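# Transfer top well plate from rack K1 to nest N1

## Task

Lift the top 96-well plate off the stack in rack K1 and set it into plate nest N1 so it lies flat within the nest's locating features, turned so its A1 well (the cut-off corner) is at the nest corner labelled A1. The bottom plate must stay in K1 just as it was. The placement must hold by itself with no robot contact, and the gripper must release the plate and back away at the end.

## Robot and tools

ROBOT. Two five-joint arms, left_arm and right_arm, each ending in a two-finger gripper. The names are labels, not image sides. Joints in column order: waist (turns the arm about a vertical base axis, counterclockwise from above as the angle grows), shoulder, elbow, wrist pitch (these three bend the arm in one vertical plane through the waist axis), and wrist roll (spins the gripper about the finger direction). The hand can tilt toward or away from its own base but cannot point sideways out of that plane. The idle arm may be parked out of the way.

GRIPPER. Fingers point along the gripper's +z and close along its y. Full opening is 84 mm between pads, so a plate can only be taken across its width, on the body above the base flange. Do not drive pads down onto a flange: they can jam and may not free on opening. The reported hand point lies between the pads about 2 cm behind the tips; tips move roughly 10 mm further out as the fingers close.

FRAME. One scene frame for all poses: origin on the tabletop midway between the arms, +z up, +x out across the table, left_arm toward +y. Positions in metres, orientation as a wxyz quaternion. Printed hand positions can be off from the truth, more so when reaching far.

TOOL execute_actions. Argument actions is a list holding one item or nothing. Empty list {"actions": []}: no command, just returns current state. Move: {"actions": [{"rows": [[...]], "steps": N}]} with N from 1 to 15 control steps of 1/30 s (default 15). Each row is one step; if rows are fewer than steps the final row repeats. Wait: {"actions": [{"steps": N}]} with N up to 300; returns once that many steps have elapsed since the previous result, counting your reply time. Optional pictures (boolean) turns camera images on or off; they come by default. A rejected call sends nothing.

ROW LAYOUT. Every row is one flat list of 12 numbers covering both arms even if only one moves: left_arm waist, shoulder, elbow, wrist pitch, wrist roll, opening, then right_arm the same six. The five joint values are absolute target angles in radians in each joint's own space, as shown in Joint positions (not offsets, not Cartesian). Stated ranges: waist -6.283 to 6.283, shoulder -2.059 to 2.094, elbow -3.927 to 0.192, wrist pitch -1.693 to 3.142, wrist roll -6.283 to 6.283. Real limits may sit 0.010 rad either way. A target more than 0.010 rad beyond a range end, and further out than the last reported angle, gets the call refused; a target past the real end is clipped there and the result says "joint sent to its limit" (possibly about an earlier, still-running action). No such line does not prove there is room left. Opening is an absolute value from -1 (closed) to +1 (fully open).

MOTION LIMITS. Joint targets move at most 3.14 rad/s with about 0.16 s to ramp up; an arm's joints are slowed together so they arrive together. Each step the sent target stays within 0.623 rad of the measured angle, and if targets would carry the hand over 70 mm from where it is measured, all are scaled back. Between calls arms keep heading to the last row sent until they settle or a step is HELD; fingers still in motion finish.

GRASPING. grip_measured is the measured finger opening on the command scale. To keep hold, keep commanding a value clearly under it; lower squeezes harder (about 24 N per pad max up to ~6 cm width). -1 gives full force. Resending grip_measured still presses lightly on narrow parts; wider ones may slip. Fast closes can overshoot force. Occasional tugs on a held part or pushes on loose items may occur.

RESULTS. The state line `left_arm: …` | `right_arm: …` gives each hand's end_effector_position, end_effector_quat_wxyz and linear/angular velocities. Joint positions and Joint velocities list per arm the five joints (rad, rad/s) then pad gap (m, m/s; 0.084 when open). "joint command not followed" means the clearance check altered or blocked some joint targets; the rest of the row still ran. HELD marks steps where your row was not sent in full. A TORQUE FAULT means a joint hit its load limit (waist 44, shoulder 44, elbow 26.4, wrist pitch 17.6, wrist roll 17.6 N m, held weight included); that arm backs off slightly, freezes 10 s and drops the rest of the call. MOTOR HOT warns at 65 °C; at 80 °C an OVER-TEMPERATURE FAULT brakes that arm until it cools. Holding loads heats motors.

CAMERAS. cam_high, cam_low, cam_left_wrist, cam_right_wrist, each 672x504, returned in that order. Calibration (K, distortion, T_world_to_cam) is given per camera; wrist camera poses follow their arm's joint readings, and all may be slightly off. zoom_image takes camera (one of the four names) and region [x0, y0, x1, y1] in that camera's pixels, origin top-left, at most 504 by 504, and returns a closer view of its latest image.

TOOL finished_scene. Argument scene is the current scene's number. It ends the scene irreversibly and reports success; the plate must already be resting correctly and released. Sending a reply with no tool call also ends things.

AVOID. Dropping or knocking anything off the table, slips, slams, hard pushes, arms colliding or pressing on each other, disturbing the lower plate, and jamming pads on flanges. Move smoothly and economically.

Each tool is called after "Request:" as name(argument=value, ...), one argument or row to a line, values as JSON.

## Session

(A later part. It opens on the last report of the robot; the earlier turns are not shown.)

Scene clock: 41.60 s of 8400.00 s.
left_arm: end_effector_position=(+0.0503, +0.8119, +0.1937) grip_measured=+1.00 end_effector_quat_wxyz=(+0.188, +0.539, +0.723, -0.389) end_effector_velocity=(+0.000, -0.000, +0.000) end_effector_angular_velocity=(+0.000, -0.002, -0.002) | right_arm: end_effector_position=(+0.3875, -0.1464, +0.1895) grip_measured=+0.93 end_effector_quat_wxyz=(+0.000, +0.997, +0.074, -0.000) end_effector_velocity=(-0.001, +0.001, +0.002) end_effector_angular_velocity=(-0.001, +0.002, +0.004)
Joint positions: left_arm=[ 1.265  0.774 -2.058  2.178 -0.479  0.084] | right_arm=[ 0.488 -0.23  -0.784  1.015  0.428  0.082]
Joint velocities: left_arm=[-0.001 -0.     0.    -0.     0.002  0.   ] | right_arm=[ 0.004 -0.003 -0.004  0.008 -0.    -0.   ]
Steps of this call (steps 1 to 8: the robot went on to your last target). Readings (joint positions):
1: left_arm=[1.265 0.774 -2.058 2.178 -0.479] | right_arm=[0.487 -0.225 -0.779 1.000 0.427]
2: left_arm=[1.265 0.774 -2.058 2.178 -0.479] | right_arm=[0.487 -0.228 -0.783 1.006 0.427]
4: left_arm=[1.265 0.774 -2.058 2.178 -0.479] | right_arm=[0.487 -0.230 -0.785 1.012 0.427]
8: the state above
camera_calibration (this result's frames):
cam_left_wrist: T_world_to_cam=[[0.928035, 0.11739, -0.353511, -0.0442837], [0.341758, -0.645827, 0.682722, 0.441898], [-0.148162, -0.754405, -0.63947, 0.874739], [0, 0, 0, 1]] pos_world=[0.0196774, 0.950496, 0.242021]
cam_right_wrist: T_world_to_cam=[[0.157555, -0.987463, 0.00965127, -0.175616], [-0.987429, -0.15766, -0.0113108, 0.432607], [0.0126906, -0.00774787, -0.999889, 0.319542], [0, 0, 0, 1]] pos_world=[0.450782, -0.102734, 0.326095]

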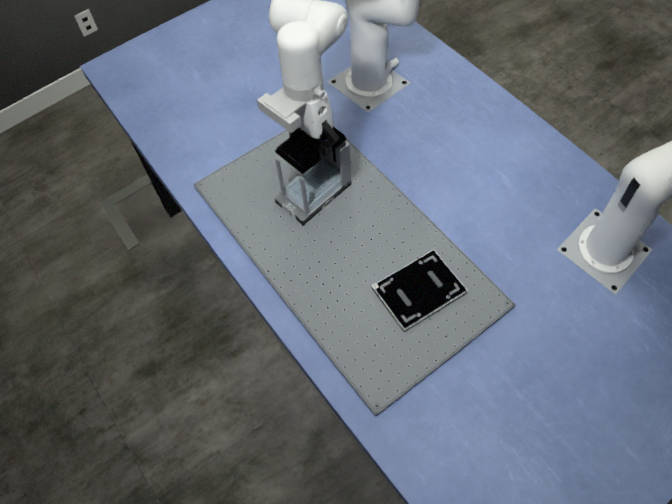

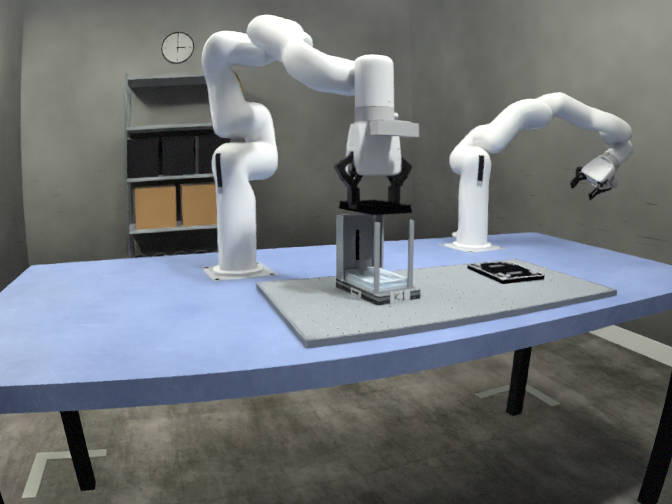

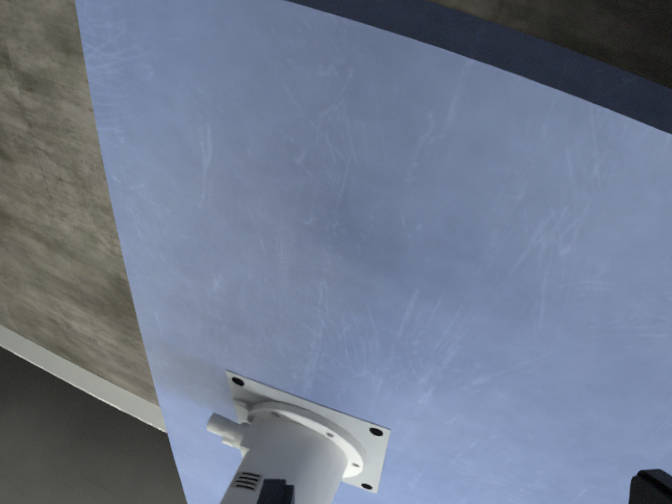

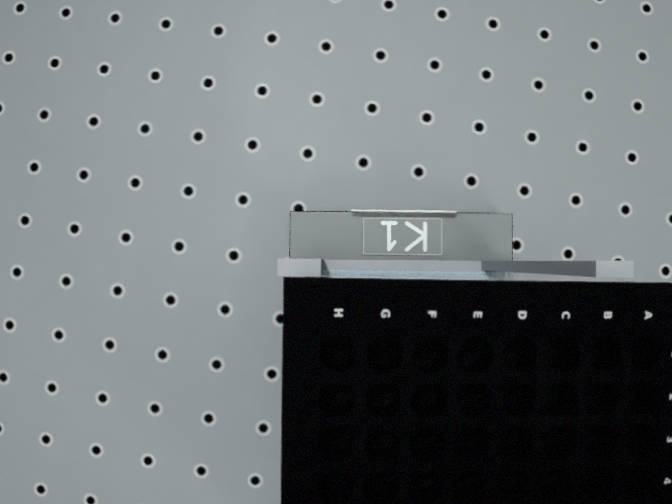

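Request:
zoom_image(
  camera="cam_right_wrist",
  region=[230, 220, 400, 380],
)

Request:
zoom_image(
  camera="cam_right_wrist",
  region=[502, 220, 672, 380],
)

Request:
execute_actions(
  actions=[
    {"rows": [[1.265,0.774,-2.058,2.178,-0.479,1,0.4903,-0.2275,-0.7915,1.019,0.4301,-0.5],[1.265,0.774,-2.058,2.178,-0.479,1,0.4951,-0.2187,-0.8053,1.024,0.4371,-0.5],[1.265,0.774,-2.058,2.178,-0.479,1,0.5028,-0.2044,-0.8256,1.03,0.4485,-0.5],[1.265,0.774,-2.058,2.178,-0.479,1,0.5133,-0.1852,-0.8508,1.036,0.4639,-0.5],[1.265,0.774,-2.058,2.178,-0.479,1,0.5263,-0.1614,-0.8806,1.042,0.4829,-0.5],[1.265,0.774,-2.058,2.178,-0.479,1,0.5415,-0.1335,-0.9145,1.048,0.5052,-0.5],[1.265,0.774,-2.058,2.178,-0.479,1,0.5587,-0.1017,-0.9523,1.054,0.5306,-0.5],[1.265,0.774,-2.058,2.178,-0.479,1,0.5777,-0.0668,-0.9922,1.059,0.5585,-0.5],[1.265,0.774,-2.058,2.178,-0.479,1,0.5984,-0.0289,-1.0341,1.063,0.5888,-0.5],[1.265,0.774,-2.058,2.178,-0.479,1,0.6187,0.0085,-1.0745,1.066,0.6186,-0.5],[1.265,0.774,-2.058,2.178,-0.479,1,0.639,0.0459,-1.1119,1.066,0.6485,-0.5],[1.265,0.774,-2.058,2.178,-0.479,1,0.6594,0.0832,-1.1492,1.066,0.6783,-0.5],[1.265,0.774,-2.058,2.178,-0.479,1,0.6797,0.1206,-1.1866,1.066,0.7082,-0.5],[1.265,0.774,-2.058,2.178,-0.479,1,0.7,0.1579,-1.2239,1.066,0.738,-0.5],[1.265,0.774,-2.058,2.178,-0.479,1,0.7203,0.1953,-1.2613,1.066,0.7679,-0.5]], "steps": 15},
  ],
  pictures=false,
)

Request:
execute_actions(
  actions=[
    {"rows": [[1.265,0.774,-2.058,2.178,-0.479,1,0.7407,0.2327,-1.2987,1.066,0.7977,-0.5],[1.265,0.774,-2.058,2.178,-0.479,1,0.761,0.27,-1.336,1.066,0.8276,-0.5],[1.265,0.774,-2.058,2.178,-0.479,1,0.7813,0.3074,-1.3734,1.066,0.8574,-0.5],[1.265,0.774,-2.058,2.178,-0.479,1,0.8017,0.3447,-1.4107,1.066,0.8873,-0.5],[1.265,0.774,-2.058,2.178,-0.479,1,0.822,0.3821,-1.4481,1.066,0.9171,-0.5],[1.265,0.774,-2.058,2.178,-0.479,1,0.8423,0.4195,-1.4855,1.066,0.947,-0.5],[1.265,0.774,-2.058,2.178,-0.479,1,0.8626,0.4568,-1.5228,1.066,0.9768,-0.5],[1.265,0.774,-2.058,2.178,-0.479,1,0.883,0.4942,-1.5602,1.066,1.0067,-0.5],[1.265,0.774,-2.058,2.178,-0.479,1,0.9033,0.5315,-1.5975,1.066,1.0365,-0.5],[1.265,0.774,-2.058,2.178,-0.479,1,0.9226,0.567,-1.633,1.066,1.0649,-0.5],[1.265,0.774,-2.058,2.178,-0.479,1,0.9399,0.5988,-1.6648,1.066,1.0902,-0.5],[1.265,0.774,-2.058,2.178,-0.479,1,0.9551,0.6268,-1.6928,1.066,1.1126,-0.5],[1.265,0.774,-2.058,2.178,-0.479,1,0.9683,0.6511,-1.7171,1.066,1.132,-0.5],[1.265,0.774,-2.058,2.178,-0.479,1,0.979,0.6707,-1.7367,1.066,1.1477,-0.5],[1.265,0.774,-2.058,2.178,-0.479,1,0.9871,0.6857,-1.7517,1.066,1.1596,-0.5]], "steps": 15},
  ],
  pictures=false,
)

Request:
execute_actions(
  actions=[
    {"rows": [[1.265,0.774,-2.058,2.178,-0.479,1,0.9927,0.696,-1.762,1.066,1.1678,-0.5],[1.265,0.774,-2.058,2.178,-0.479,1,0.9968,0.7034,-1.7694,1.066,1.1738,-0.5]], "steps": 15},
  ],
  pictures=false,
)

Request:
execute_actions(
  actions=[
    {"steps": 10},
  ],
)

Request:
zoom_image(
  camera="cam_right_wrist",
  region=[200, 140, 410, 320],
)

Request:
zoom_image(
  camera="cam_right_wrist",
  region=[462, 140, 672, 320],
)

Region (230, 220, 400, 380) of cam_right_wrist's 672x504 image, scaled by 2.965, with more detail than that image has; it fills the top 474 rows of this view, and the rest is white.

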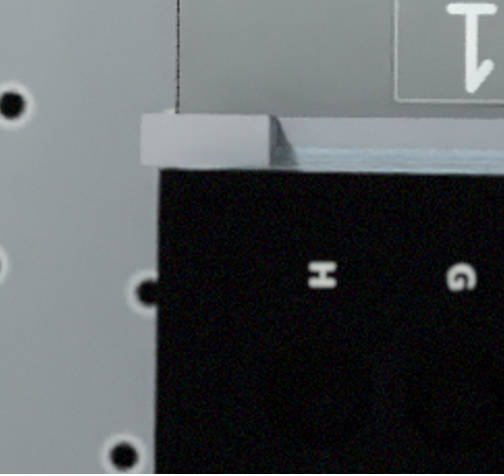

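Region (502, 220, 672, 380) of cam_right_wrist's 672x504 image, scaled by 2.965, with more detail than that image has; it fills the top 474 rows of this view, and the rest is white.

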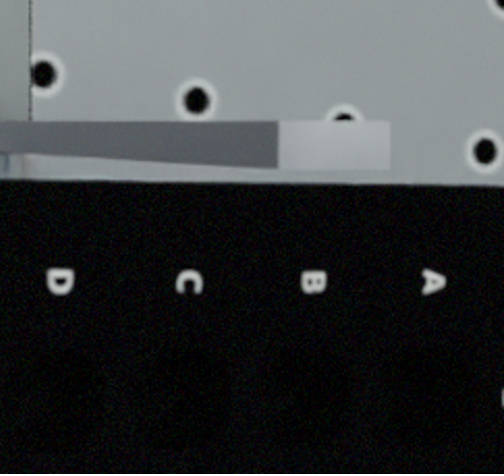

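Scene clock: 51.70 s of 8400.00 s.
left_arm: end_effector_position=(+0.0503, +0.8119, +0.1937) grip_measured=+1.00 end_effector_quat_wxyz=(+0.188, +0.539, +0.723, -0.389) end_effector_velocity=(-0.001, +0.000, -0.000) end_effector_angular_velocity=(-0.001, -0.000, +0.001) | right_arm: end_effector_position=(+0.4144, -0.0404, +0.1963) grip_measured=+0.93 end_effector_quat_wxyz=(+0.001, +0.999, +0.038, -0.002) end_effector_velocity=(+0.028, +0.413, -0.095) end_effector_angular_velocity=(-0.049, +0.049, -0.272)
Joint positions: left_arm=[ 1.265  0.774 -2.058  2.178 -0.479  0.084] | right_arm=[ 0.643  0.056 -1.116  1.064  0.655  0.082]
Joint velocities: left_arm=[ 0.002  0.001 -0.     0.     0.001 -0.   ] | right_arm=[ 0.601  1.127 -1.092  0.034  0.873 -0.   ]
Steps of this call (steps 1 to 30: the robot went on to your last target; steps 31 to 90: nothing new was sent; then 6.60 s passed at rest; steps 91 to 105: all 15 steps of this action). Readings (joint positions):
91: left_arm=[1.265 0.774 -2.058 2.178 -0.479] | right_arm=[0.489 -0.231 -0.785 1.016 0.428]
92: left_arm=[1.265 0.774 -2.058 2.178 -0.479] | right_arm=[0.489 -0.230 -0.786 1.017 0.428]
94: left_arm=[1.265 0.774 -2.058 2.178 -0.479] | right_arm=[0.493 -0.223 -0.798 1.022 0.434]
98: left_arm=[1.265 0.774 -2.058 2.178 -0.479] | right_arm=[0.523 -0.167 -0.874 1.040 0.480]
105: the state above

Scene clock: 52.20 s of 8400.00 s.
left_arm: end_effector_position=(+0.0503, +0.8119, +0.1937) grip_measured=+1.00 end_effector_quat_wxyz=(+0.188, +0.539, +0.723, -0.389) end_effector_velocity=(+0.001, -0.000, -0.001) end_effector_angular_velocity=(-0.002, +0.000, -0.002) | right_arm: end_effector_position=(+0.3797, +0.1621, +0.1287) grip_measured=+0.93 end_effector_quat_wxyz=(-0.002, +1.000, -0.029, +0.001) end_effector_velocity=(-0.178, +0.337, -0.220) end_effector_angular_velocity=(-0.042, +0.030, -0.250)
Joint positions: left_arm=[ 1.265  0.774 -2.058  2.178 -0.479  0.084] | right_arm=[ 0.93   0.578 -1.648  1.065  1.075  0.082]
Joint velocities: left_arm=[-0.002  0.002 -0.     0.    -0.    -0.   ] | right_arm=[ 0.534  1.004 -0.959  0.007  0.784 -0.   ]
Steps of this call (steps 1 to 15: all 15 steps of this action). Readings (joint positions):
1: left_arm=[1.265 0.774 -2.058 2.178 -0.479] | right_arm=[0.663 0.094 -1.152 1.065 0.684]
2: left_arm=[1.265 0.774 -2.058 2.178 -0.479] | right_arm=[0.683 0.131 -1.189 1.066 0.713]
4: left_arm=[1.265 0.774 -2.058 2.178 -0.479] | right_arm=[0.723 0.203 -1.263 1.066 0.771]
8: left_arm=[1.265 0.774 -2.058 2.178 -0.479] | right_arm=[0.800 0.344 -1.407 1.066 0.885]
15: the state above

Scene clock: 52.70 s of 8400.00 s.
left_arm: end_effector_position=(+0.0503, +0.8119, +0.1937) grip_measured=+1.00 end_effector_quat_wxyz=(+0.188, +0.539, +0.723, -0.389) end_effector_velocity=(+0.000, +0.000, +0.001) end_effector_angular_velocity=(+0.002, +0.000, -0.001) | right_arm: end_effector_position=(+0.3554, +0.2026, +0.1008) grip_measured=+0.93 end_effector_quat_wxyz=(-0.000, +0.999, -0.045, +0.000) end_effector_velocity=(-0.005, -0.000, -0.009) end_effector_angular_velocity=(-0.013, +0.007, +0.005)
Joint positions: left_arm=[ 1.265  0.774 -2.058  2.178 -0.479  0.084] | right_arm=[ 0.996  0.702 -1.769  1.066  1.174  0.082]
Joint velocities: left_arm=[-0.001 -0.002  0.     0.    -0.     0.   ] | right_arm=[0.007 0.012 0.002 0.001 0.002 0.   ]
Steps of this call (steps 1 to 15: all 15 steps of this action). Readings (joint positions):
1: left_arm=[1.265 0.774 -2.058 2.178 -0.479] | right_arm=[0.947 0.611 -1.680 1.065 1.100]
2: left_arm=[1.265 0.774 -2.058 2.178 -0.479] | right_arm=[0.964 0.640 -1.707 1.066 1.123]
4: left_arm=[1.265 0.774 -2.058 2.178 -0.479] | right_arm=[0.986 0.681 -1.743 1.066 1.153]
8: left_arm=[1.265 0.774 -2.058 2.178 -0.479] | right_arm=[0.994 0.699 -1.765 1.066 1.171]
15: the state above

Scene clock: 53.03 s of 8400.00 s.
left_arm: end_effector_position=(+0.0503, +0.8119, +0.1937) grip_measured=+1.00 end_effector_quat_wxyz=(+0.188, +0.539, +0.723, -0.389) end_effector_velocity=(+0.001, -0.000, +0.000) end_effector_angular_velocity=(+0.000, -0.001, -0.002) | right_arm: end_effector_position=(+0.3548, +0.2028, +0.1002) grip_measured=+0.93 end_effector_quat_wxyz=(-0.000, +0.999, -0.045, +0.000) end_effector_velocity=(-0.000, +0.000, -0.000) end_effector_angular_velocity=(-0.001, +0.000, +0.001)
Joint positions: left_arm=[ 1.265  0.774 -2.058  2.178 -0.479  0.084] | right_arm=[ 0.997  0.703 -1.769  1.066  1.174  0.082]
Joint velocities: left_arm=[-0.002 -0.    -0.    -0.     0.001  0.   ] | right_arm=[ 0.001  0.001  0.     0.    -0.    -0.   ]
Steps of this call (steps 1 to 10: the robot went on to your last target). Readings (joint positions):
1: left_arm=[1.265 0.774 -2.058 2.178 -0.479] | right_arm=[0.996 0.702 -1.769 1.066 1.174]
2: left_arm=[1.265 0.774 -2.058 2.178 -0.479] | right_arm=[0.996 0.703 -1.769 1.066 1.174]
4: left_arm=[1.265 0.774 -2.058 2.178 -0.479] | right_arm=[0.996 0.703 -1.769 1.066 1.174]
8: left_arm=[1.265 0.774 -2.058 2.178 -0.479] | right_arm=[0.997 0.703 -1.769 1.066 1.174]
10: the state above
camera_calibration (this result's frames):
cam_left_wrist: T_world_to_cam=[[0.928035, 0.11739, -0.35351, -0.0442836], [0.341758, -0.645827, 0.682722, 0.441898], [-0.148162, -0.754405, -0.639469, 0.874739], [0, 0, 0, 1]] pos_world=[0.0196774, 0.950496, 0.242021]
cam_right_wrist: T_world_to_cam=[[-0.0793349, -0.996807, 0.00908034, 0.261193], [-0.996781, 0.0792207, -0.0123111, 0.409717], [0.0115524, -0.0100278, -0.999883, 0.234234], [0, 0, 0, 1]] pos_world=[0.426414, 0.230249, 0.236879]

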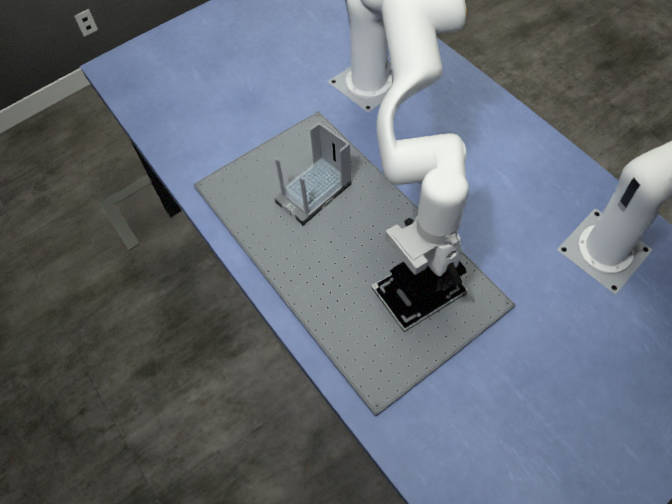

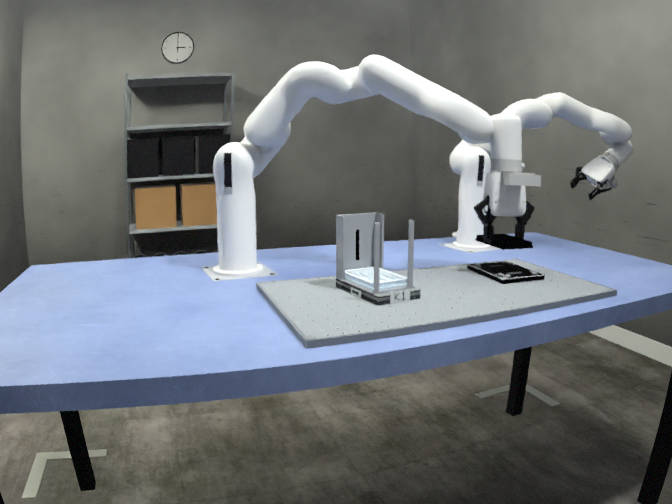

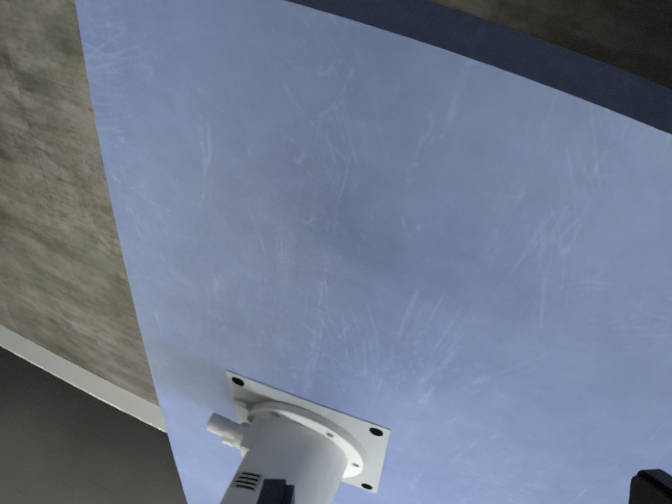

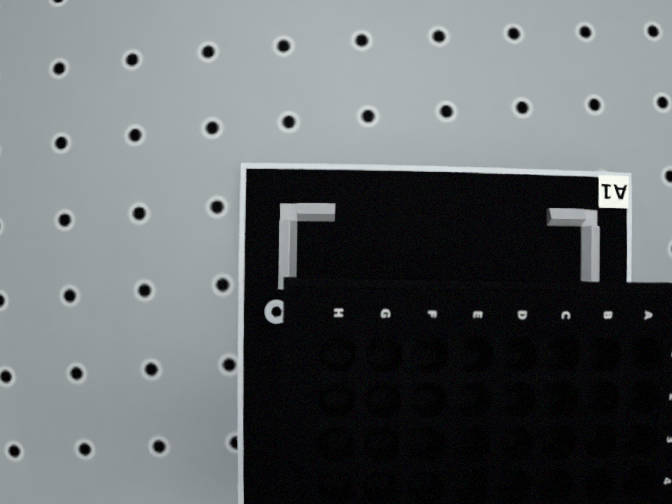

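Region (200, 140, 410, 320) of cam_right_wrist's 672x504 image, scaled by 2.400, with more detail than that image has; it fills the top 432 rows of this view, and the rest is white.

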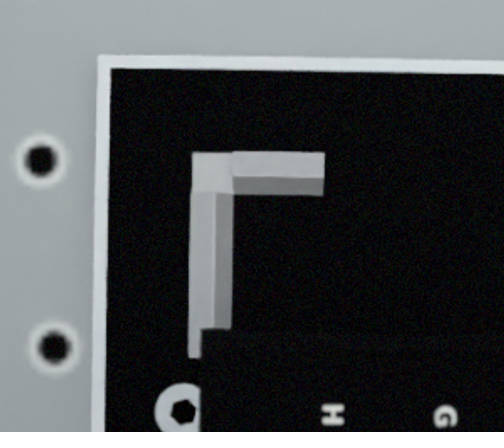

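Region (462, 140, 672, 320) of cam_right_wrist's 672x504 image, scaled by 2.400, with more detail than that image has; it fills the top 432 rows of this view, and the rest is white.

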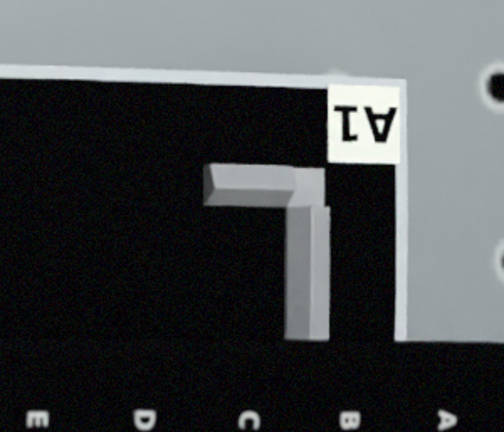

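Request:
execute_actions(
  actions=[],
)

Scene clock: 58.03 s of 8400.00 s.
left_arm: end_effector_position=(+0.0503, +0.8119, +0.1937) grip_measured=+1.00 end_effector_quat_wxyz=(+0.188, +0.539, +0.723, -0.389) end_effector_velocity=(-0.000, -0.000, -0.000) end_effector_angular_velocity=(-0.001, +0.000, +0.001) | right_arm: end_effector_position=(+0.3547, +0.2028, +0.1001) grip_measured=+0.93 end_effector_quat_wxyz=(+0.000, +0.999, -0.045, +0.000) end_effector_velocity=(+0.000, -0.000, -0.000) end_effector_angular_velocity=(-0.001, +0.000, +0.000)
Joint positions: left_arm=[ 1.265  0.774 -2.058  2.178 -0.479  0.084] | right_arm=[ 0.997  0.703 -1.769  1.066  1.174  0.082]
Joint velocities: left_arm=[ 0.001  0.001  0.    -0.    -0.     0.   ] | right_arm=[-0.  0.  0.  0. -0. -0.]
Steps of this call (steps 1 to 15: the robot went on to your last target; steps 16 to 90: nothing new was sent; then 2.00 s passed at rest). Readings (joint positions):
1: left_arm=[1.265 0.774 -2.058 2.178 -0.479] | right_arm=[0.997 0.703 -1.769 1.066 1.174]
2: left_arm=[1.265 0.774 -2.058 2.178 -0.479] | right_arm=[0.997 0.703 -1.769 1.066 1.174]
4: left_arm=[1.265 0.774 -2.058 2.178 -0.479] | right_arm=[0.997 0.703 -1.769 1.066 1.174]
8: left_arm=[1.265 0.774 -2.058 2.178 -0.479] | right_arm=[0.997 0.703 -1.769 1.066 1.174]
90: the state above
All arms were judged still, so your last target was given up. Only a new action makes them travel on or press farther. Fingers that are still opening or closing keep moving.
camera_calibration (this result's frames):
cam_left_wrist: T_world_to_cam=[[0.928035, 0.11739, -0.353511, -0.0442836], [0.341758, -0.645827, 0.682722, 0.441898], [-0.148162, -0.754405, -0.639469, 0.874739], [0, 0, 0, 1]] pos_world=[0.0196774, 0.950496, 0.242021]
cam_right_wrist: T_world_to_cam=[[-0.0792207, -0.996814, 0.00923536, 0.261145], [-0.996791, 0.0791054, -0.0122442, 0.409652], [0.0114746, -0.0101757, -0.999882, 0.234184], [0, 0, 0, 1]] pos_world=[0.426338, 0.230291, 0.236761]

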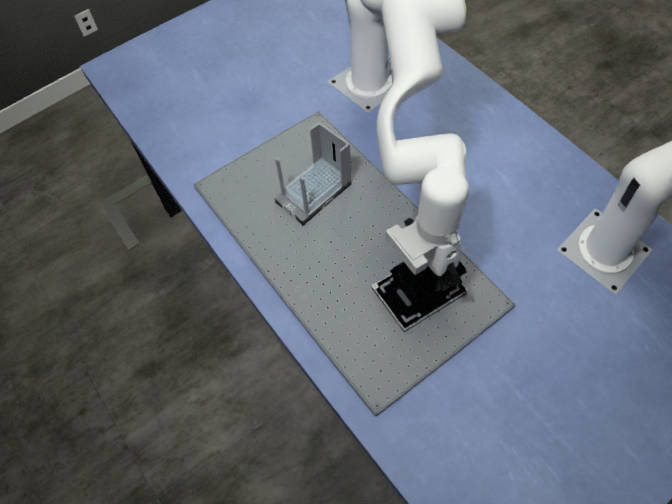

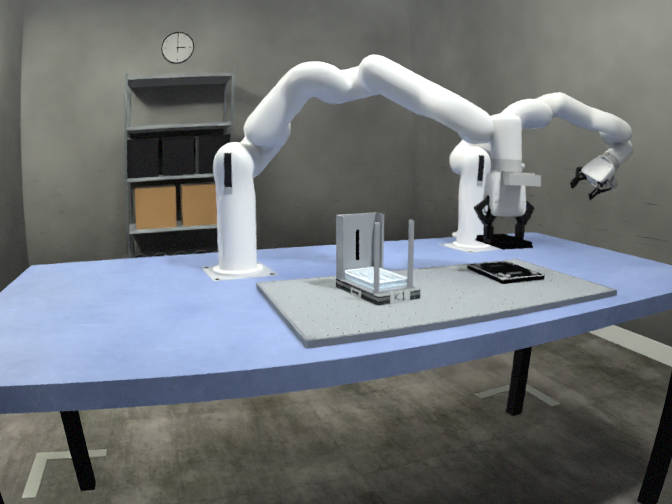

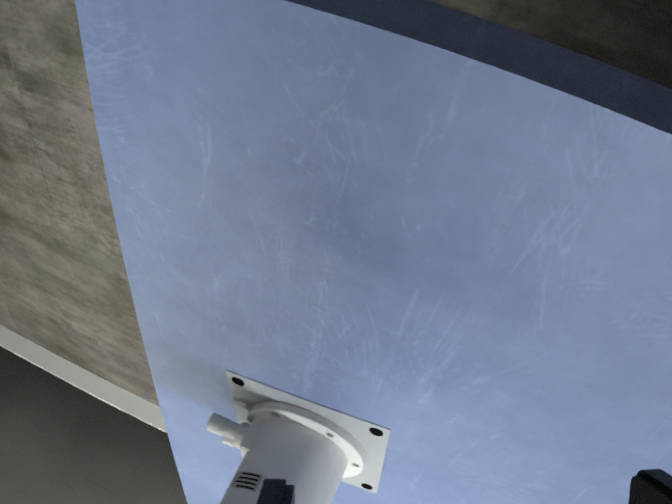

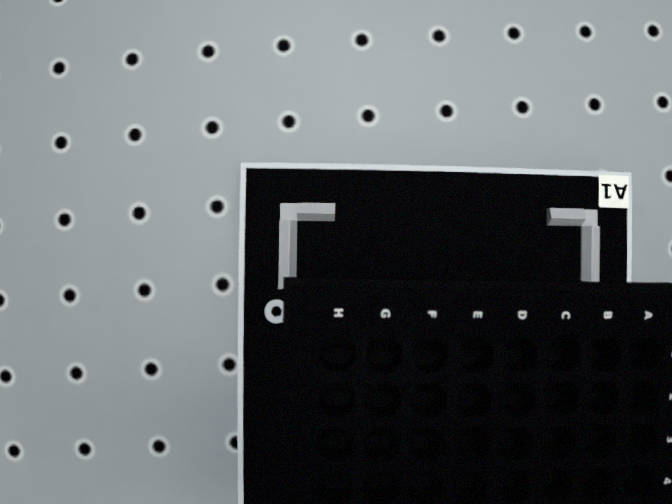

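Request:
execute_actions(
  actions=[
    {"rows":[[1.265,0.774,-2.058,2.178,-0.479,1,0.9957,0.7073,-1.7698,1.0624,1.1726,-0.5],[1.265,0.774,-2.058,2.178,-0.479,1,0.9942,0.7128,-1.7703,1.0575,1.1708,-0.5],[1.265,0.774,-2.058,2.178,-0.479,1,0.992,0.7207,-1.7711,1.0504,1.1683,-0.5],[1.265,0.774,-2.058,2.178,-0.479,1,0.9895,0.7294,-1.7719,1.0425,1.1656,-0.5],[1.265,0.774,-2.058,2.178,-0.479,1,0.9869,0.7388,-1.7728,1.034,1.1626,-0.5],[1.265,0.774,-2.058,2.178,-0.479,1,0.9843,0.7483,-1.7737,1.0254,1.1596,-0.5],[1.265,0.774,-2.058,2.178,-0.479,1,0.9818,0.757,-1.7746,1.0176,1.1568,-0.5],[1.265,0.774,-2.058,2.178,-0.479,1,0.9796,0.7648,-1.7753,1.0105,1.1543,-0.5],[1.265,0.774,-2.058,2.178,-0.479,1,0.9777,0.7719,-1.776,1.0041,1.1521,-0.5],[1.265,0.774,-2.058,2.178,-0.479,1,0.9763,0.7766,-1.7765,0.9999,1.1506,-0.5],[1.265,0.774,-2.058,2.178,-0.479,1,0.9753,0.7802,-1.7768,0.9966,1.1494,-0.5],[1.265,0.774,-2.058,2.178,-0.479,1,0.9748,0.7822,-1.777,0.9948,1.1488,-0.5]],"steps":15},
  ],
  pictures=false,
)

Request:
execute_actions(
  actions=[
    {"steps":15},
  ],
)

Request:
zoom_image(
  camera="cam_right_wrist",
  region=[230, 220, 400, 380],
)

Request:
zoom_image(
  camera="cam_right_wrist",
  region=[502, 220, 672, 380],
)

Scene clock: 64.07 s of 8400.00 s.
left_arm: end_effector_position=(+0.0503, +0.8119, +0.1937) grip_measured=+1.00 end_effector_quat_wxyz=(+0.188, +0.539, +0.723, -0.389) end_effector_velocity=(-0.000, +0.000, -0.000) end_effector_angular_velocity=(-0.001, +0.001, +0.001) | right_arm: end_effector_position=(+0.3692, +0.2004, +0.0582) grip_measured=+0.93 end_effector_quat_wxyz=(+0.001, +0.999, -0.044, -0.001) end_effector_velocity=(+0.009, +0.006, -0.013) end_effector_angular_velocity=(+0.022, -0.012, +0.007)
Joint positions: left_arm=[ 1.265  0.774 -2.058  2.178 -0.479  0.084] | right_arm=[ 0.975  0.781 -1.775  0.998  1.15   0.082]
Joint velocities: left_arm=[ 0.001  0.001  0.     0.    -0.001  0.   ] | right_arm=[-0.008  0.035 -0.015 -0.046 -0.015  0.   ]
Steps of this call (steps 1 to 90: nothing new was sent; then 2.53 s passed at rest; steps 91 to 105: all 15 steps of this action). Readings (joint positions):
91: left_arm=[1.265 0.774 -2.058 2.178 -0.479] | right_arm=[0.997 0.703 -1.769 1.066 1.174]
92: left_arm=[1.265 0.774 -2.058 2.178 -0.479] | right_arm=[0.997 0.704 -1.770 1.065 1.174]
94: left_arm=[1.265 0.774 -2.058 2.178 -0.479] | right_arm=[0.995 0.709 -1.771 1.059 1.172]
98: left_arm=[1.265 0.774 -2.058 2.178 -0.479] | right_arm=[0.987 0.738 -1.773 1.034 1.163]
105: the state above

Scene clock: 64.57 s of 8400.00 s.
left_arm: end_effector_position=(+0.0503, +0.8119, +0.1937) grip_measured=+1.00 end_effector_quat_wxyz=(+0.188, +0.539, +0.723, -0.389) end_effector_velocity=(+0.000, -0.000, -0.000) end_effector_angular_velocity=(-0.001, +0.000, -0.000) | right_arm: end_effector_position=(+0.3699, +0.2012, +0.0582) grip_measured=+0.93 end_effector_quat_wxyz=(-0.000, +0.999, -0.043, +0.000) end_effector_velocity=(+0.000, -0.000, +0.000) end_effector_angular_velocity=(+0.000, -0.000, -0.001)
Joint positions: left_arm=[ 1.265  0.774 -2.058  2.178 -0.479  0.084] | right_arm=[ 0.975  0.782 -1.777  0.995  1.149  0.082]
Joint velocities: left_arm=[-0.  0.  0. -0.  0. -0.] | right_arm=[-0. -0.  0. -0.  0. -0.]
Steps of this call (steps 1 to 15: the robot went on to your last target). Readings (joint positions):
1: left_arm=[1.265 0.774 -2.058 2.178 -0.479] | right_arm=[0.975 0.781 -1.776 0.997 1.149]
2: left_arm=[1.265 0.774 -2.058 2.178 -0.479] | right_arm=[0.975 0.781 -1.777 0.996 1.149]
4: left_arm=[1.265 0.774 -2.058 2.178 -0.479] | right_arm=[0.975 0.781 -1.778 0.995 1.149]
8: left_arm=[1.265 0.774 -2.058 2.178 -0.479] | right_arm=[0.975 0.782 -1.777 0.995 1.149]
15: the state above
All arms were judged still, so your last target was given up. Only a new action makes them travel on or press farther. Fingers that are still opening or closing keep moving.
camera_calibration (this result's frames):
cam_left_wrist: T_world_to_cam=[[0.928035, 0.11739, -0.353511, -0.0442836], [0.341758, -0.645827, 0.682722, 0.441898], [-0.148162, -0.754405, -0.639469, 0.874739], [0, 0, 0, 1]] pos_world=[0.0196774, 0.950496, 0.242021]
cam_right_wrist: T_world_to_cam=[[-0.0761938, -0.997052, 0.00908092, 0.260133], [-0.997026, 0.0760797, -0.0123155, 0.425091], [0.0115883, -0.00999228, -0.999883, 0.192015], [0, 0, 0, 1]] pos_world=[0.441422, 0.228944, 0.194865]

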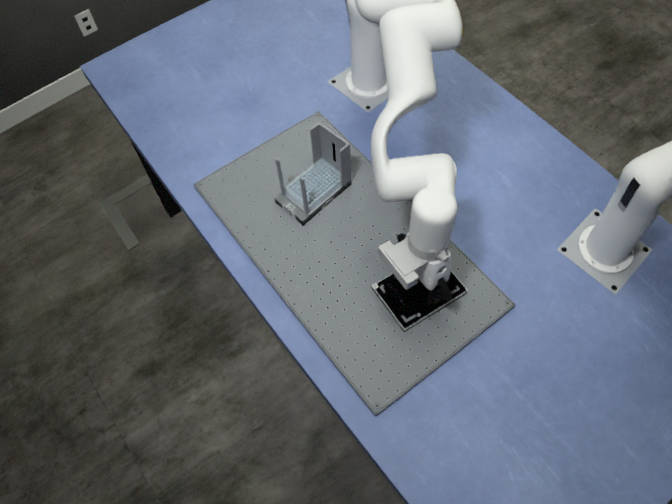

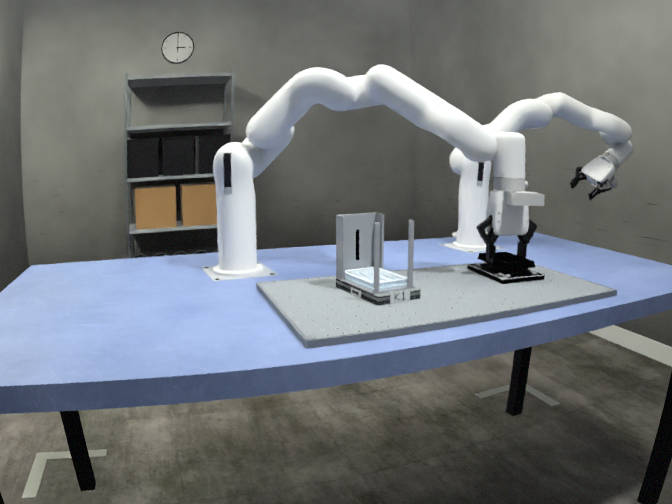

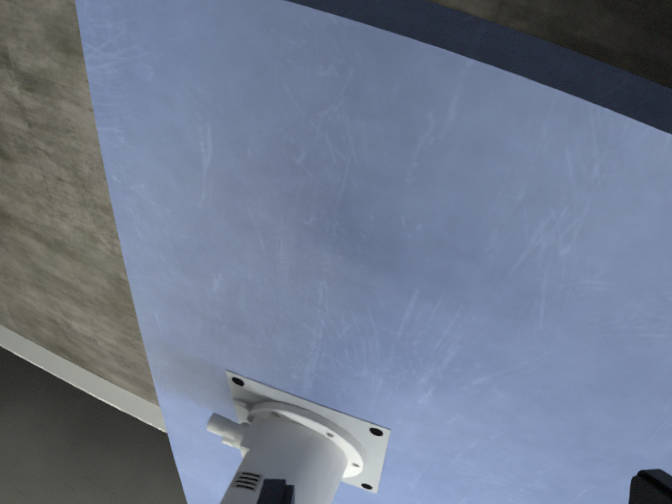

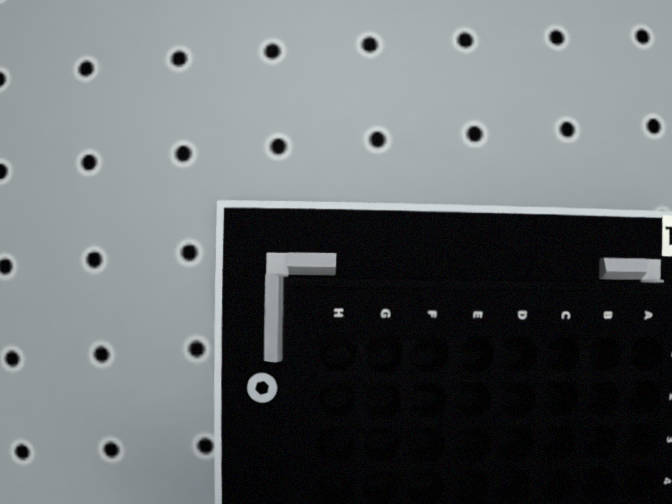

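Region (230, 220, 400, 380) of cam_right_wrist's 672x504 image, scaled by 2.965, with more detail than that image has; it fills the top 474 rows of this view, and the rest is white.

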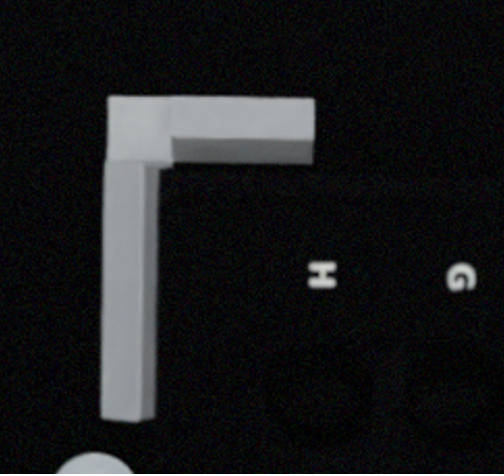

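Region (502, 220, 672, 380) of cam_right_wrist's 672x504 image, scaled by 2.965, with more detail than that image has; it fills the top 474 rows of this view, and the rest is white.

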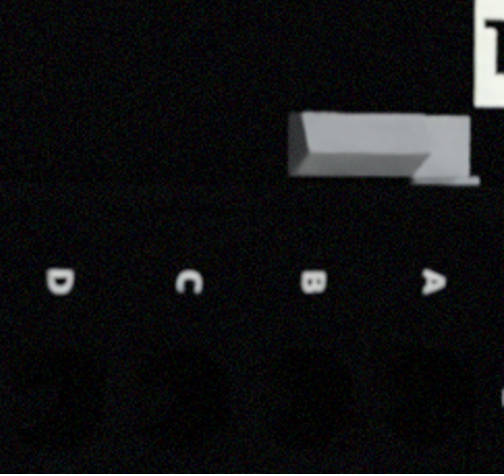

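Request:
execute_actions(
  actions=[
    {"rows":[[1.265,0.774,-2.058,2.178,-0.479,1,0.9747,0.7825,-1.7762,0.9937,1.1487,-0.5],[1.265,0.774,-2.058,2.178,-0.479,1,0.9746,0.7833,-1.7752,0.9919,1.1486,-0.5],[1.265,0.774,-2.058,2.178,-0.479,1,0.9746,0.7845,-1.7743,0.9898,1.1486,-0.5],[1.265,0.774,-2.058,2.178,-0.479,1,0.9746,0.786,-1.7737,0.9877,1.1486,-0.5],[1.265,0.774,-2.058,2.178,-0.479,1,0.9746,0.7875,-1.7733,0.9858,1.1486,-0.5],[1.265,0.774,-2.058,2.178,-0.479,1,0.9746,0.789,-1.7728,0.9838,1.1486,-0.5],[1.265,0.774,-2.058,2.178,-0.479,1,0.9746,0.7905,-1.7724,0.9819,1.1486,-0.5],[1.265,0.774,-2.058,2.178,-0.479,1,0.9746,0.792,-1.7719,0.9799,1.1486,-0.5],[1.265,0.774,-2.058,2.178,-0.479,1,0.9746,0.7931,-1.7715,0.9784,1.1486,-0.5]],"steps":15},
  ],
  pictures=false,
)

Request:
execute_actions(
  actions=[
    {"steps":10},
  ],
)

Request:
zoom_image(
  camera="cam_right_wrist",
  region=[230, 220, 400, 380],
)

Request:
zoom_image(
  camera="cam_right_wrist",
  region=[502, 220, 672, 380],
)

Scene clock: 72.17 s of 8400.00 s.
left_arm: end_effector_position=(+0.0503, +0.8119, +0.1937) grip_measured=+1.00 end_effector_quat_wxyz=(+0.188, +0.539, +0.723, -0.389) end_effector_velocity=(+0.001, -0.000, -0.001) end_effector_angular_velocity=(-0.001, -0.000, -0.002) | right_arm: end_effector_position=(+0.3698, +0.2008, +0.0500) grip_measured=+0.93 end_effector_quat_wxyz=(+0.000, +0.999, -0.043, -0.000) end_effector_velocity=(+0.002, +0.003, +0.004) end_effector_angular_velocity=(+0.011, -0.006, +0.001)
Joint positions: left_arm=[ 1.265  0.774 -2.058  2.178 -0.479  0.084] | right_arm=[ 0.975  0.793 -1.771  0.979  1.149  0.082]
Joint velocities: left_arm=[-0.002  0.001 -0.     0.     0.001  0.   ] | right_arm=[ 0.    -0.003 -0.004 -0.006 -0.001  0.   ]
Steps of this call (steps 1 to 90: nothing new was sent; then 4.10 s passed at rest; steps 91 to 105: all 15 steps of this action). Readings (joint positions):
91: left_arm=[1.265 0.774 -2.058 2.178 -0.479] | right_arm=[0.975 0.782 -1.777 0.995 1.149]
92: left_arm=[1.265 0.774 -2.058 2.178 -0.479] | right_arm=[0.975 0.782 -1.777 0.995 1.149]
94: left_arm=[1.265 0.774 -2.058 2.178 -0.479] | right_arm=[0.975 0.783 -1.776 0.993 1.149]
98: left_arm=[1.265 0.774 -2.058 2.178 -0.479] | right_arm=[0.975 0.788 -1.773 0.986 1.149]
105: the state above

Scene clock: 72.50 s of 8400.00 s.
left_arm: end_effector_position=(+0.0503, +0.8119, +0.1937) grip_measured=+1.00 end_effector_quat_wxyz=(+0.188, +0.539, +0.723, -0.389) end_effector_velocity=(-0.000, +0.000, +0.000) end_effector_angular_velocity=(+0.001, +0.001, +0.002) | right_arm: end_effector_position=(+0.3699, +0.2009, +0.0501) grip_measured=+0.93 end_effector_quat_wxyz=(-0.000, +0.999, -0.043, +0.000) end_effector_velocity=(+0.000, -0.000, -0.000) end_effector_angular_velocity=(-0.000, +0.000, +0.000)
Joint positions: left_arm=[ 1.265  0.774 -2.058  2.178 -0.479  0.084] | right_arm=[ 0.975  0.793 -1.772  0.978  1.149  0.082]
Joint velocities: left_arm=[ 0.001 -0.001  0.     0.    -0.001 -0.   ] | right_arm=[-0. -0.  0. -0. -0.  0.]
Steps of this call (steps 1 to 10: the robot went on to your last target). Readings (joint positions):
1: left_arm=[1.265 0.774 -2.058 2.178 -0.479] | right_arm=[0.975 0.793 -1.772 0.979 1.149]
2: left_arm=[1.265 0.774 -2.058 2.178 -0.479] | right_arm=[0.975 0.793 -1.772 0.979 1.149]
4: left_arm=[1.265 0.774 -2.058 2.178 -0.479] | right_arm=[0.975 0.793 -1.772 0.978 1.149]
8: left_arm=[1.265 0.774 -2.058 2.178 -0.479] | right_arm=[0.975 0.793 -1.772 0.978 1.149]
10: the state above
camera_calibration (this result's frames):
cam_left_wrist: T_world_to_cam=[[0.928035, 0.11739, -0.353511, -0.0442837], [0.341758, -0.645827, 0.682722, 0.441898], [-0.148162, -0.754405, -0.639469, 0.874739], [0, 0, 0, 1]] pos_world=[0.0196775, 0.950496, 0.242021]
cam_right_wrist: T_world_to_cam=[[-0.07623, -0.997048, 0.00920654, 0.259877], [-0.997024, 0.076115, -0.0122575, 0.424997], [0.0115206, -0.0101135, -0.999882, 0.183988], [0, 0, 0, 1]] pos_world=[0.441423, 0.228622, 0.186783]

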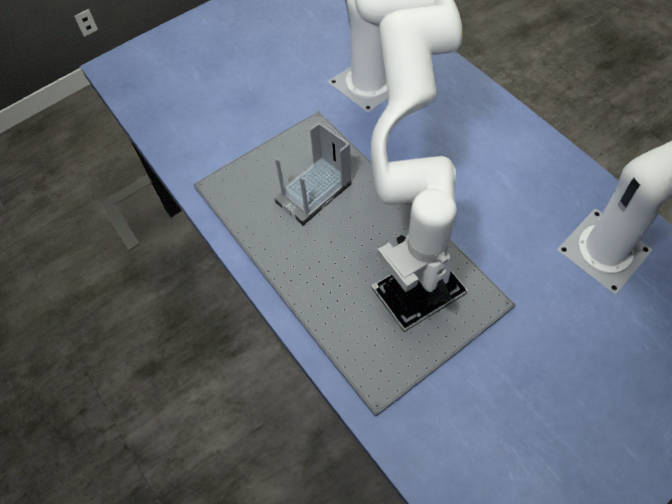

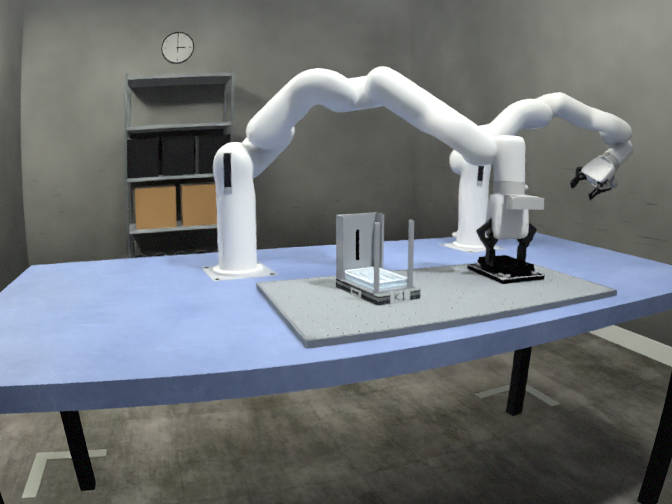

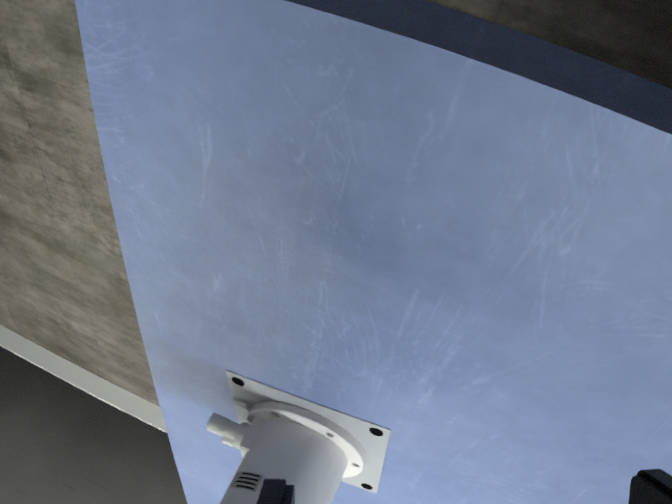

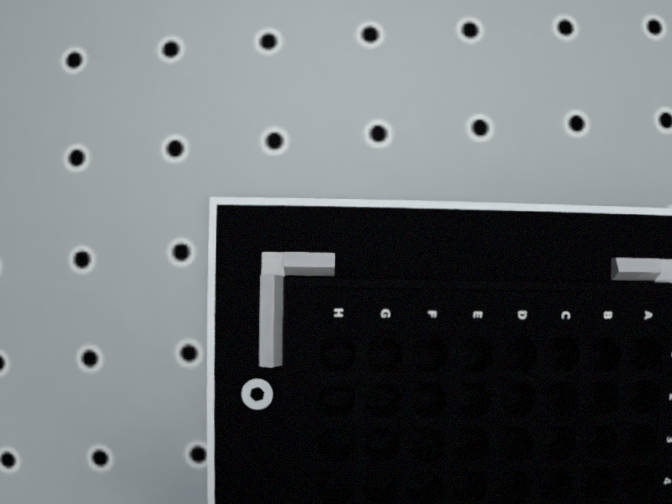

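Region (230, 220, 400, 380) of cam_right_wrist's 672x504 image, scaled by 2.965, with more detail than that image has; it fills the top 474 rows of this view, and the rest is white.

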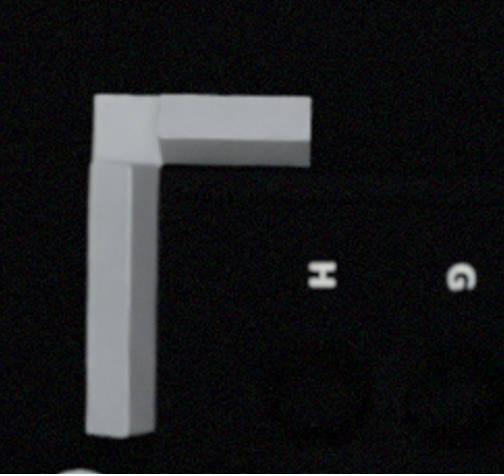

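Region (502, 220, 672, 380) of cam_right_wrist's 672x504 image, scaled by 2.965, with more detail than that image has; it fills the top 474 rows of this view, and the rest is white.

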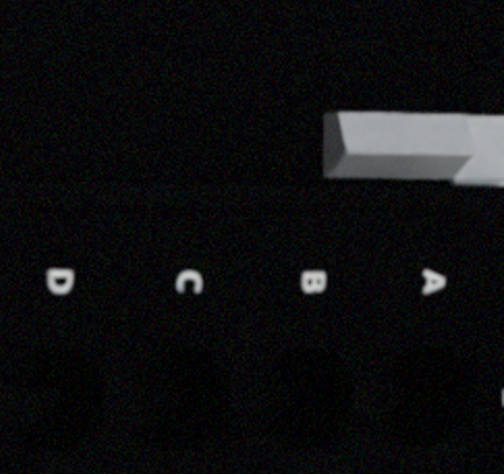

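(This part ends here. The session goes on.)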